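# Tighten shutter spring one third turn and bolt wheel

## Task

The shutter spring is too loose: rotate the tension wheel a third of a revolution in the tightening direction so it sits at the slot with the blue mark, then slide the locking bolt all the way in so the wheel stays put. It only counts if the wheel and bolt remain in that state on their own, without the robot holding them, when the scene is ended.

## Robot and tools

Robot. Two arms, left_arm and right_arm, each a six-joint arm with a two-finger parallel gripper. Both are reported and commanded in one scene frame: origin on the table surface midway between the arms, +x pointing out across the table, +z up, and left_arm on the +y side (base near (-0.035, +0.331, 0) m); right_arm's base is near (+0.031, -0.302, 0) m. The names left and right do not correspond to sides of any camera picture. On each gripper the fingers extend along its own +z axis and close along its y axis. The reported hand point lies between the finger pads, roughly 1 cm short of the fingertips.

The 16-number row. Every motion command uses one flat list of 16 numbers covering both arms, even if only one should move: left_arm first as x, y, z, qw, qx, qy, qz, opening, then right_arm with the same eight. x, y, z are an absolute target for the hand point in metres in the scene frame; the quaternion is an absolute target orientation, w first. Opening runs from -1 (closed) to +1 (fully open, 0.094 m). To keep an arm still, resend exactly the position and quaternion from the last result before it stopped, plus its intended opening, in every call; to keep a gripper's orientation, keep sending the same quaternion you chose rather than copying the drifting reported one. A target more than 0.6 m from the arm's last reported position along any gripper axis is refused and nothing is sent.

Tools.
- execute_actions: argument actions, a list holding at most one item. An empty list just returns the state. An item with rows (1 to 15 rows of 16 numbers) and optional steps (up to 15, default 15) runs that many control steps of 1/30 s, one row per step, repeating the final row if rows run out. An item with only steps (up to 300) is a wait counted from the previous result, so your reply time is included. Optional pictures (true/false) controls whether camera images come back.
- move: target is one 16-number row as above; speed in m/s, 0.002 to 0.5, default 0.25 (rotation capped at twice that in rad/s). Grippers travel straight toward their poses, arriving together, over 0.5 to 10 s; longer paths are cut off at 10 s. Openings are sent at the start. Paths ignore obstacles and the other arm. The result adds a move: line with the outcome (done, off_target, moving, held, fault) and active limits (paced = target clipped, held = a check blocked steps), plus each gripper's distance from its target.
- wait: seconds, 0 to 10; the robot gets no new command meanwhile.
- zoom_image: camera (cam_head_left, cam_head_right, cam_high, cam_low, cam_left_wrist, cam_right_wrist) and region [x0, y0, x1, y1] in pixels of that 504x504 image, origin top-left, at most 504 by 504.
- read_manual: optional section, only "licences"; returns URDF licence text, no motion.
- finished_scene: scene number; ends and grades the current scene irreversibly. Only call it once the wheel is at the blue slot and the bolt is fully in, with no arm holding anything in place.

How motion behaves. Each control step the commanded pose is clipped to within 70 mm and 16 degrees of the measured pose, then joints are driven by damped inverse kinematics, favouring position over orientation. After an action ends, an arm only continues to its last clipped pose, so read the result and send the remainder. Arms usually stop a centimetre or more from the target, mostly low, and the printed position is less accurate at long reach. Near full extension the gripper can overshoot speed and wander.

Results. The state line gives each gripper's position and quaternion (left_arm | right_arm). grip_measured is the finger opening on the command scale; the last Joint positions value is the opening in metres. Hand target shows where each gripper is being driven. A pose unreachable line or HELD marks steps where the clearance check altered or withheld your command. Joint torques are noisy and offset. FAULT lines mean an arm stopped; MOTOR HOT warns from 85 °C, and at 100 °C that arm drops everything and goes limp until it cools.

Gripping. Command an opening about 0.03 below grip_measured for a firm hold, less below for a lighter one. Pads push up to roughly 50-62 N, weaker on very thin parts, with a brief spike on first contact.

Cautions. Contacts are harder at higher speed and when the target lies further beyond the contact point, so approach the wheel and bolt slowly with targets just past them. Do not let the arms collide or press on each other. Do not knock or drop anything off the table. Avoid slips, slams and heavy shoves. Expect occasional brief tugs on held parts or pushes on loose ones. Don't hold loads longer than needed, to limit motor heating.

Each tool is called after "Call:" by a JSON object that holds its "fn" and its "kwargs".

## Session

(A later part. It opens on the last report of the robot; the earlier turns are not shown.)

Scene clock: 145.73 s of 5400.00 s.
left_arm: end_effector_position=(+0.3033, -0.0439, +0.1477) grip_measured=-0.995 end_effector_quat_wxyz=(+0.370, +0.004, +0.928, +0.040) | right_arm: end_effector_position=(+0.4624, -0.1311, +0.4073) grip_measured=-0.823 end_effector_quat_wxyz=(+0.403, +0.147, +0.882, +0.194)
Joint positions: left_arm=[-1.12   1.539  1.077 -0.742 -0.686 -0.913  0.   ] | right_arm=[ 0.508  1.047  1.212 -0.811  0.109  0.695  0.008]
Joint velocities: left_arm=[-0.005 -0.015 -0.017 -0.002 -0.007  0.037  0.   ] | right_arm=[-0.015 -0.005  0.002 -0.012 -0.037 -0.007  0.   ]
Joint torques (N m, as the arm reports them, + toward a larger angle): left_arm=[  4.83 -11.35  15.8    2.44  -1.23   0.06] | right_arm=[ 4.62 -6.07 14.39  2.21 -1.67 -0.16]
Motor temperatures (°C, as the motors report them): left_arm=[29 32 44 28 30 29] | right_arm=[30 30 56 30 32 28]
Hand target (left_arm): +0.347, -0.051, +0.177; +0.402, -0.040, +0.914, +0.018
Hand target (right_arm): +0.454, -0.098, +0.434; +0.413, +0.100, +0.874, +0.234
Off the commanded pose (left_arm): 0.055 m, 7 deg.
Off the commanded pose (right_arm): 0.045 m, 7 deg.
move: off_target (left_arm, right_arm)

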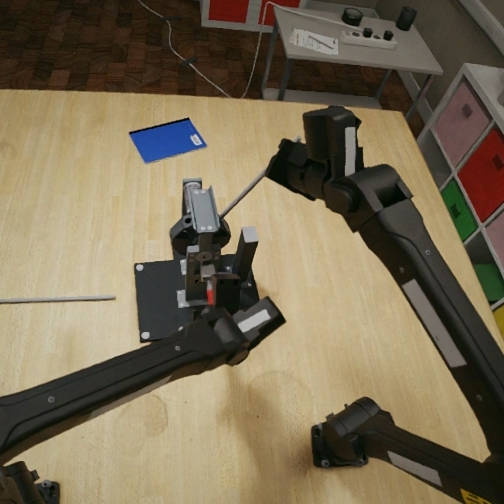

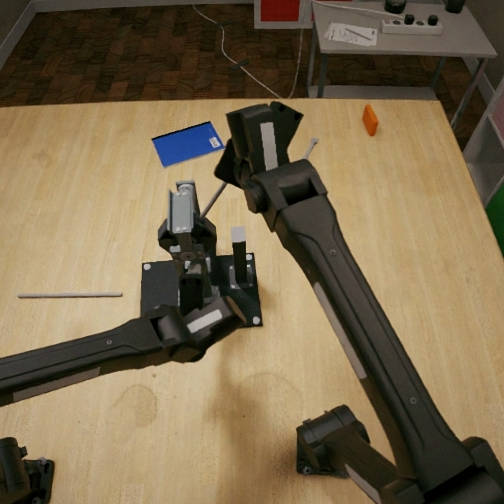

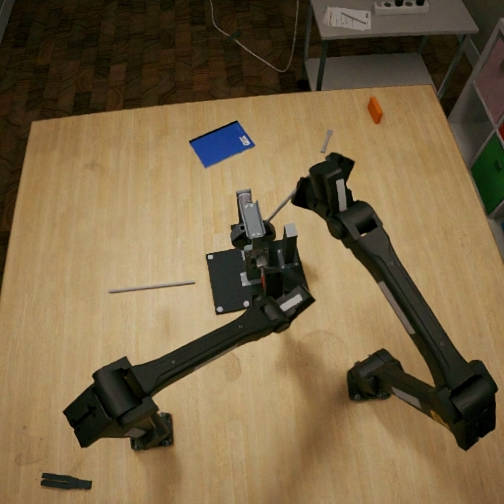

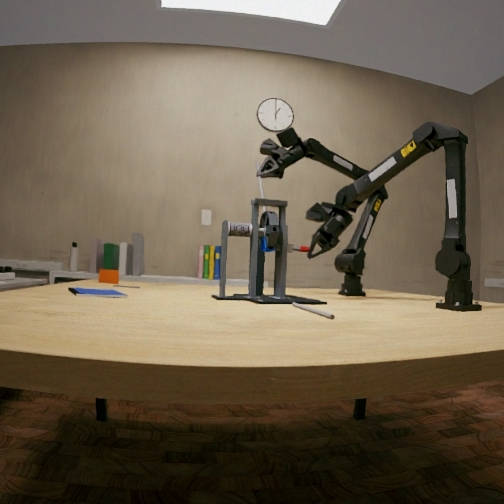

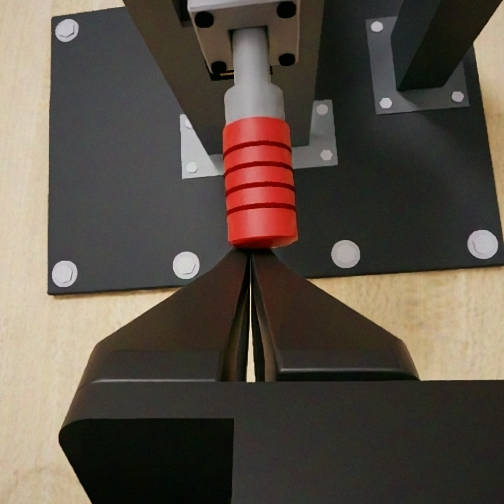

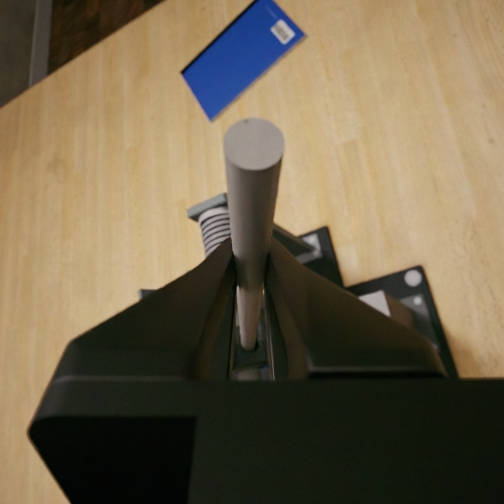

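Call:
{"fn": "execute_actions", "kwargs": {"actions": [{"rows":[[0.35,-0.055,0.175,0.4,-0.04,0.915,0.017,-1,0.454,-0.08,0.438,0.412,0.093,0.879,0.22,-0.95]]}], "pictures": false}}

Call:
{"fn": "execute_actions", "kwargs": {"actions": [{"rows":[[0.35,-0.055,0.175,0.4,-0.04,0.915,0.017,-1,0.453,-0.068,0.441,0.412,0.087,0.882,0.21,-0.95]]}], "pictures": false}}

Scene clock: 150.17 s of 5400.00 s.
left_arm: end_effector_position=(+0.3034, -0.0438, +0.1476) grip_measured=-0.995 end_effector_quat_wxyz=(+0.370, +0.004, +0.928, +0.041) | right_arm: end_effector_position=(+0.4602, -0.1188, +0.4141) grip_measured=-0.823 end_effector_quat_wxyz=(+0.416, +0.132, +0.881, +0.183)
Joint positions: left_arm=[-1.12   1.539  1.077 -0.742 -0.685 -0.911  0.   ] | right_arm=[ 0.553  1.054  1.227 -0.811  0.161  0.681  0.008]
Joint velocities: left_arm=[-0.015  0.005 -0.012  0.012 -0.022  0.051  0.   ] | right_arm=[-0.005 -0.015 -0.007 -0.017 -0.007 -0.022 -0.   ]
Joint torques (N m, as the arm reports them, + toward a larger angle): left_arm=[  4.79 -11.38  15.82   2.37  -1.23   0.02] | right_arm=[ 5.32 -4.54 16.1   1.15 -1.4   0.  ]
Motor temperatures (°C, as the motors report them): left_arm=[29 32 45 28 31 29] | right_arm=[30 30 56 30 32 28]
Hand target (left_arm): +0.347, -0.051, +0.177; +0.402, -0.040, +0.915, +0.018
Hand target (right_arm): +0.452, -0.082, +0.437; +0.414, +0.092, +0.879, +0.219
Off the commanded pose (left_arm): 0.055 m, 7 deg.
Off the commanded pose (right_arm): 0.046 m, 6 deg.
Steps of this call (steps 1 to 90: nothing new was sent; then 0.93 s passed at rest; steps 91 to 105: all 15 steps of this action). Readings (end_effector_position):
91: left_arm (+0.3033, -0.0439, +0.1476) | right_arm (+0.4627, -0.1316, +0.4078)
92: left_arm (+0.3033, -0.0439, +0.1476) | right_arm (+0.4626, -0.1301, +0.4080)
94: left_arm (+0.3034, -0.0438, +0.1476) | right_arm (+0.4610, -0.1236, +0.4119)
98: left_arm (+0.3034, -0.0438, +0.1476) | right_arm (+0.4599, -0.1189, +0.4142)
105: the state above

Scene clock: 150.67 s of 5400.00 s.
left_arm: end_effector_position=(+0.3146, -0.0413, +0.1477) grip_measured=-0.995 end_effector_quat_wxyz=(+0.374, -0.008, +0.927, +0.039) | right_arm: end_effector_position=(+0.4602, -0.1085, +0.4190) grip_measured=-0.823 end_effector_quat_wxyz=(+0.419, +0.121, +0.884, +0.169)
Joint positions: left_arm=[-1.098  1.547  1.082 -0.722 -0.686 -0.909  0.   ] | right_arm=[ 0.587  1.073  1.257 -0.832  0.201  0.669  0.008]
Joint velocities: left_arm=[-0.005 -0.015  0.002 -0.007  0.081 -0.022 -0.001] | right_arm=[ 0.005 -0.005  0.007  0.002  0.007  0.051  0.   ]
Joint torques (N m, as the arm reports them, + toward a larger angle): left_arm=[  3.06 -11.89  15.71   1.68  -1.09   0.02] | right_arm=[ 5.51 -4.4  16.01  1.08 -1.46  0.12]
Motor temperatures (°C, as the motors report them): left_arm=[29 32 45 28 31 29] | right_arm=[30 30 57 30 32 28]
Hand target (left_arm): +0.348, -0.052, +0.176; +0.401, -0.040, +0.915, +0.018
Hand target (right_arm): +0.451, -0.070, +0.440; +0.413, +0.086, +0.882, +0.209
Off the commanded pose (left_arm): 0.047 m, 5 deg.
Off the commanded pose (right_arm): 0.047 m, 6 deg.
Steps of this call (steps 1 to 15: all 15 steps of this action). Readings (end_effector_position):
1: left_arm (+0.3034, -0.0439, +0.1474) | right_arm (+0.4603, -0.1195, +0.4141)
2: left_arm (+0.3034, -0.0439, +0.1474) | right_arm (+0.4604, -0.1184, +0.4145)
4: left_arm (+0.3035, -0.0438, +0.1475) | right_arm (+0.4599, -0.1126, +0.4172)
8: left_arm (+0.3109, -0.0416, +0.1479) | right_arm (+0.4601, -0.1085, +0.4191)
15: the state above

Call:
{"fn": "execute_actions", "kwargs": {"actions": [{"rows":[[0.375,-0.056,0.178,0.4,-0.04,0.915,0.017,-1,0.453,-0.068,0.441,0.412,0.087,0.882,0.21,-0.95]]}]}}

Scene clock: 152.93 s of 5400.00 s.
left_arm: end_effector_position=(+0.3229, -0.0420, +0.1421) grip_measured=-0.995 end_effector_quat_wxyz=(+0.364, +0.005, +0.930, +0.044) | right_arm: end_effector_position=(+0.4602, -0.1085, +0.4190) grip_measured=-0.823 end_effector_quat_wxyz=(+0.419, +0.121, +0.884, +0.169)
Joint positions: left_arm=[-1.079  1.566  1.096 -0.718 -0.663 -0.867  0.   ] | right_arm=[ 0.587  1.073  1.257 -0.832  0.201  0.669  0.008]
Joint velocities: left_arm=[ 0.015 -0.005  0.002  0.022 -0.037 -0.007  0.001] | right_arm=[-0.005  0.005  0.007 -0.002 -0.022  0.037  0.   ]
Joint torques (N m, as the arm reports them, + toward a larger angle): left_arm=[  4.78 -12.09  17.35   2.22  -1.33   0.03] | right_arm=[ 5.46 -4.63 15.98  1.08 -1.5   0.13]
Motor temperatures (°C, as the motors report them): left_arm=[29 32 46 28 31 29] | right_arm=[30 30 57 30 32 28]
Hand target (left_arm): +0.371, -0.050, +0.180; +0.402, -0.040, +0.915, +0.019
Hand target (right_arm): +0.451, -0.070, +0.440; +0.413, +0.086, +0.882, +0.209
Off the commanded pose (left_arm): 0.065 m, 8 deg.
Off the commanded pose (right_arm): 0.047 m, 6 deg.
Steps of this call (steps 1 to 53: nothing new was sent; steps 54 to 68: all 15 steps of this action). Readings (end_effector_position):
54: left_arm (+0.3160, -0.0417, +0.1479) | right_arm (+0.4602, -0.1085, +0.4190)
55: left_arm (+0.3185, -0.0421, +0.1480) | right_arm (+0.4602, -0.1085, +0.4190)
57: left_arm (+0.3217, -0.0419, +0.1452) | right_arm (+0.4602, -0.1085, +0.4190)
61: left_arm (+0.3227, -0.0421, +0.1423) | right_arm (+0.4602, -0.1085, +0.4190)
68: the state above

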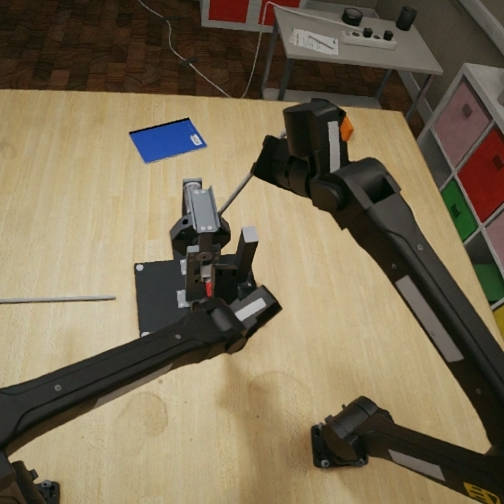

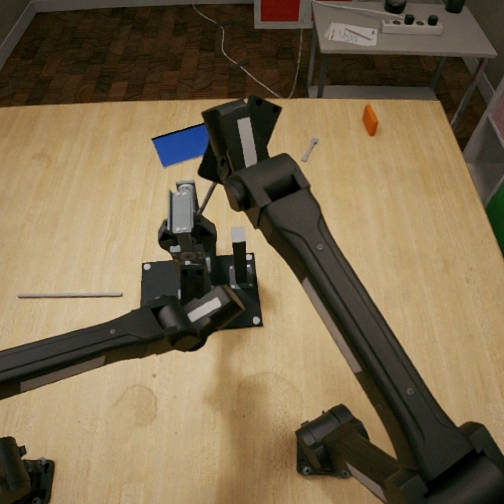

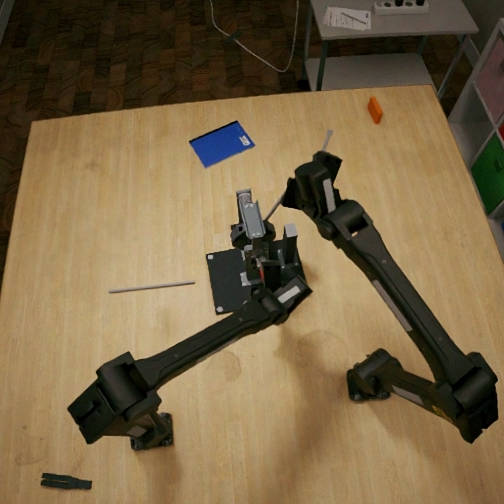

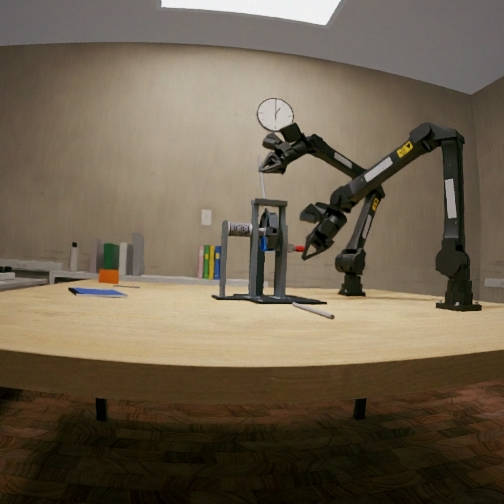

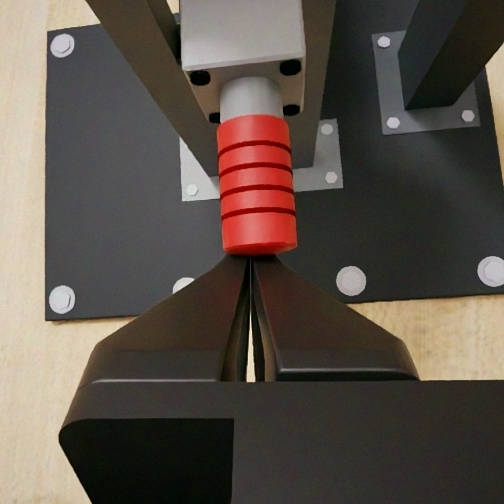

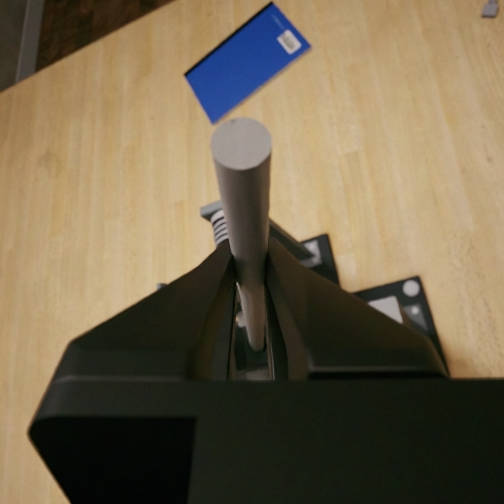

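Home.

Call:
{"fn": "move", "kwargs": {"target": [0.29,-0.05,0.15,0.4,-0.04,0.915,0.017,-1,0.46,-0.122,0.42,0.416,0.132,0.881,0.183,-0.95], "speed": 0.04}}

Call:
{"fn": "move", "kwargs": {"target": [0.27,-0.05,0.16,0.4,-0.04,0.915,0.017,-1,0.39,-0.13,0.45,0.416,0.132,0.881,0.183,0], "speed": 0.08}}

Scene clock: 157.23 s of 5400.00 s.
left_arm: end_effector_position=(+0.2912, -0.0462, +0.1347) grip_measured=-0.995 end_effector_quat_wxyz=(+0.390, -0.030, +0.920, +0.037) | right_arm: end_effector_position=(+0.4609, -0.1192, +0.4132) grip_measured=-0.823 end_effector_quat_wxyz=(+0.410, +0.130, +0.885, +0.176)
Joint positions: left_arm=[-1.159  1.558  1.048 -0.718 -0.744 -1.023  0.   ] | right_arm=[ 0.552  1.063  1.24  -0.833  0.164  0.675  0.008]
Joint velocities: left_arm=[-0.024 -0.005 -0.002  0.002  0.037  0.007 -0.   ] | right_arm=[-0.005 -0.015 -0.007  0.002 -0.022  0.022  0.001]
Joint torques (N m, as the arm reports them, + toward a larger angle): left_arm=[ -0.13 -15.55   8.93   0.75  -0.55  -0.12] | right_arm=[-1.16 -7.07 10.92  1.54 -0.35  0.08]
Motor temperatures (°C, as the motors report them): left_arm=[29 32 46 28 31 29] | right_arm=[30 30 57 30 32 28]
Hand target (left_arm): +0.289, -0.050, +0.150; +0.399, -0.040, +0.916, +0.017
Hand target (right_arm): +0.460, -0.122, +0.420; +0.416, +0.132, +0.881, +0.183
Off the commanded pose (left_arm): 0.016 m, 3 deg.
Off the commanded pose (right_arm): 0.007 m, 1 deg.
move: off_target (left_arm)

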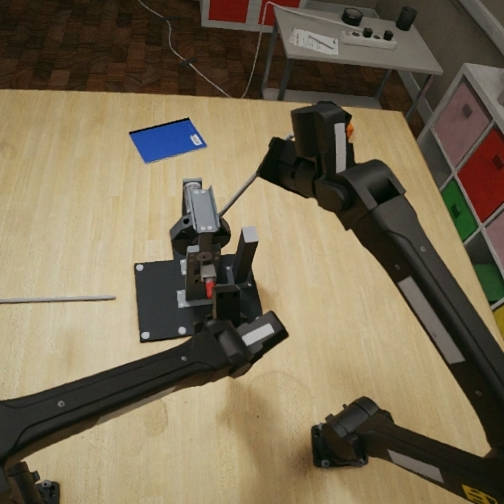

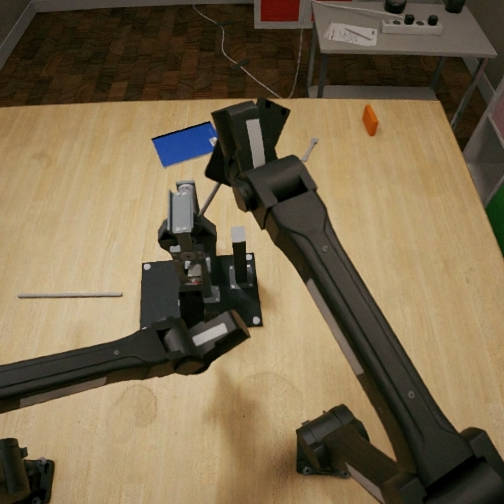

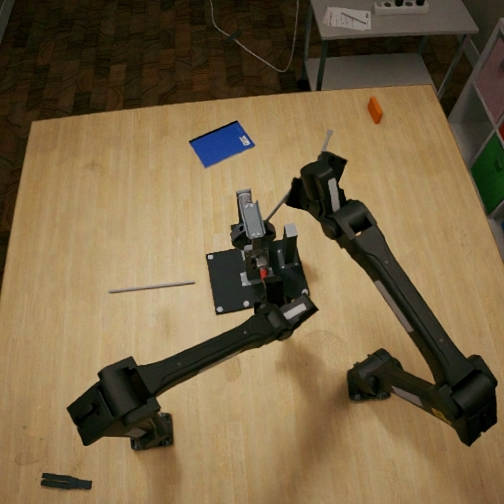

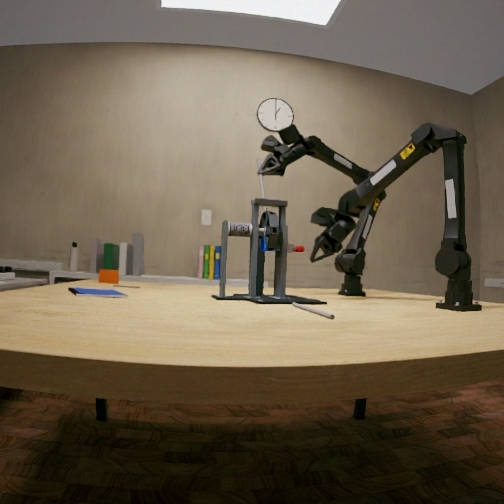

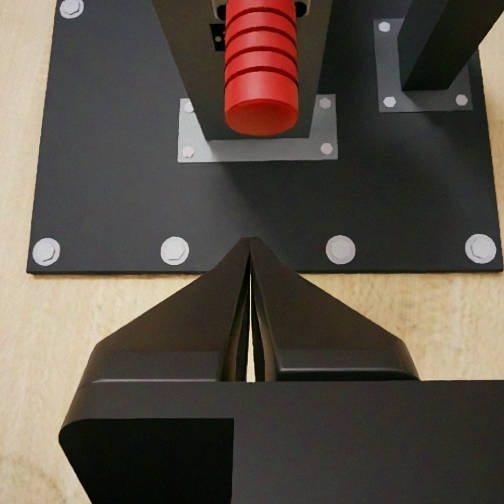

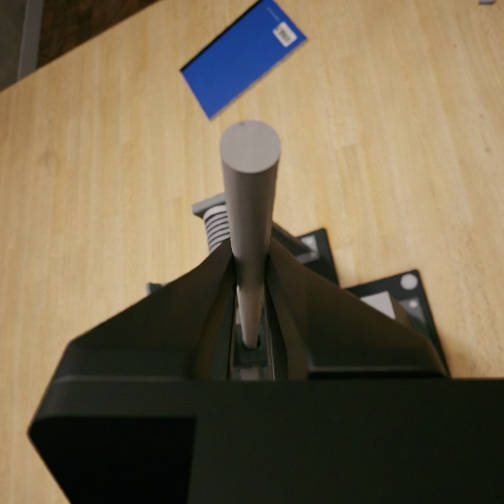

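Scene clock: 158.63 s of 5400.00 s.
left_arm: end_effector_position=(+0.2741, -0.0507, +0.1483) grip_measured=-0.995 end_effector_quat_wxyz=(+0.396, -0.036, +0.917, +0.026) | right_arm: end_effector_position=(+0.3944, -0.1319, +0.4464) grip_measured=-0.002 end_effector_quat_wxyz=(+0.418, +0.130, +0.881, +0.178)
Joint positions: left_arm=[-1.2    1.527  1.048 -0.757 -0.759 -1.076  0.   ] | right_arm=[ 0.624  0.912  1.232 -0.966  0.226  0.716  0.047]
Joint velocities: left_arm=[ 0.005  0.005 -0.002  0.002 -0.066 -0.022 -0.   ] | right_arm=[-0.015  0.005 -0.002 -0.002 -0.037 -0.007  0.   ]
Joint torques (N m, as the arm reports them, + toward a larger angle): left_arm=[ -0.03 -14.79   9.07  -0.22  -0.55  -0.11] | right_arm=[ 0.84 -3.51 11.67  0.64  0.2   0.2 ]
Motor temperatures (°C, as the motors report them): left_arm=[29 32 46 28 31 29] | right_arm=[30 30 56 30 32 28]
Hand target (left_arm): +0.270, -0.050, +0.160; +0.400, -0.040, +0.916, +0.017
Hand target (right_arm): +0.391, -0.129, +0.451; +0.417, +0.131, +0.881, +0.182
Off the commanded pose (left_arm): 0.012 m, 1 deg.
Off the commanded pose (right_arm): 0.006 m, 1 deg.
move: off_target (left_arm)

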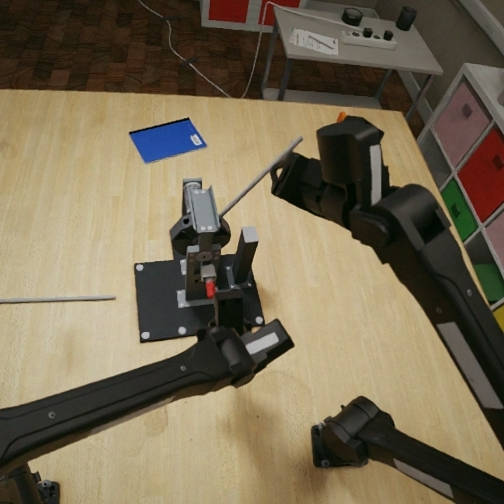

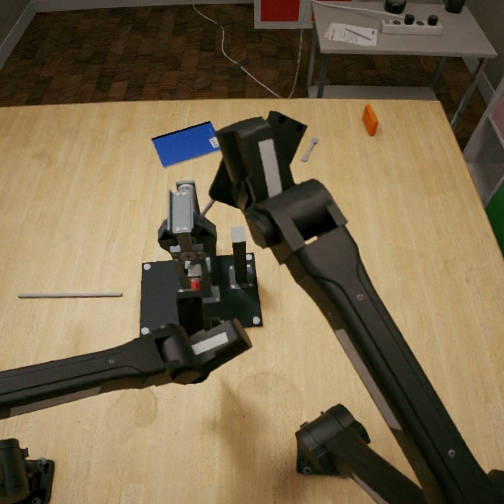

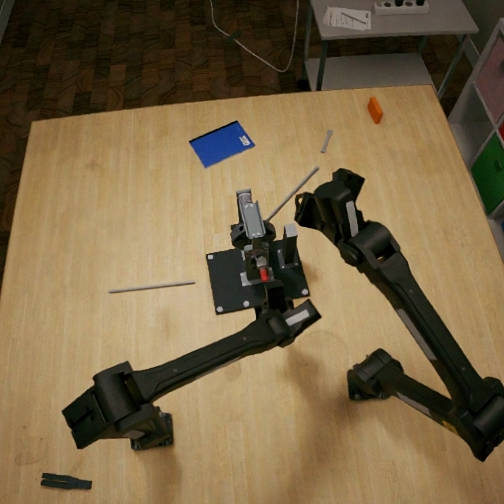

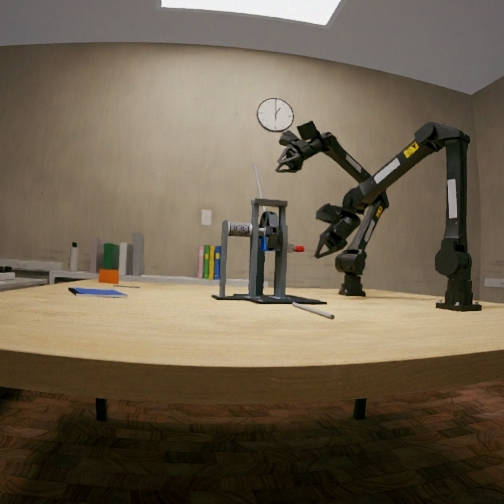

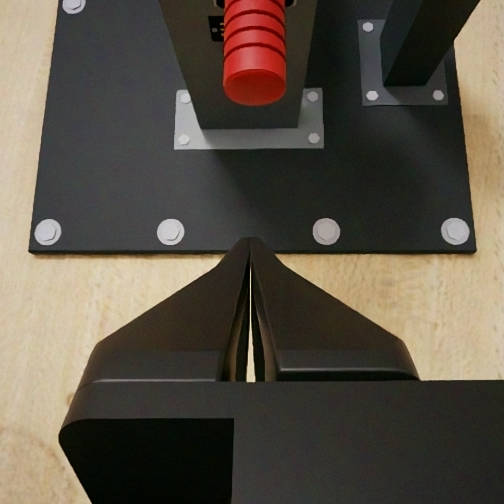

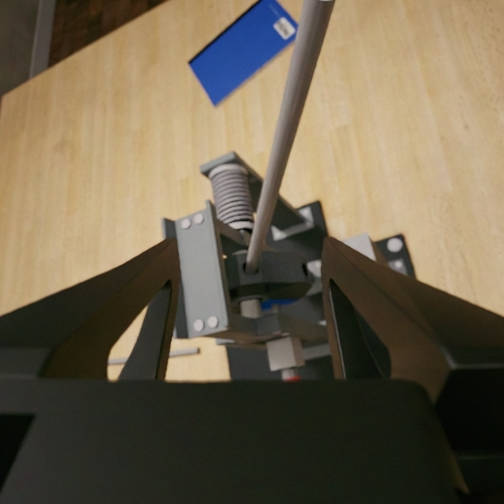

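Call:
{"fn": "finished_scene", "kwargs": {"scene": 2}}

The scene is finished: the task was done.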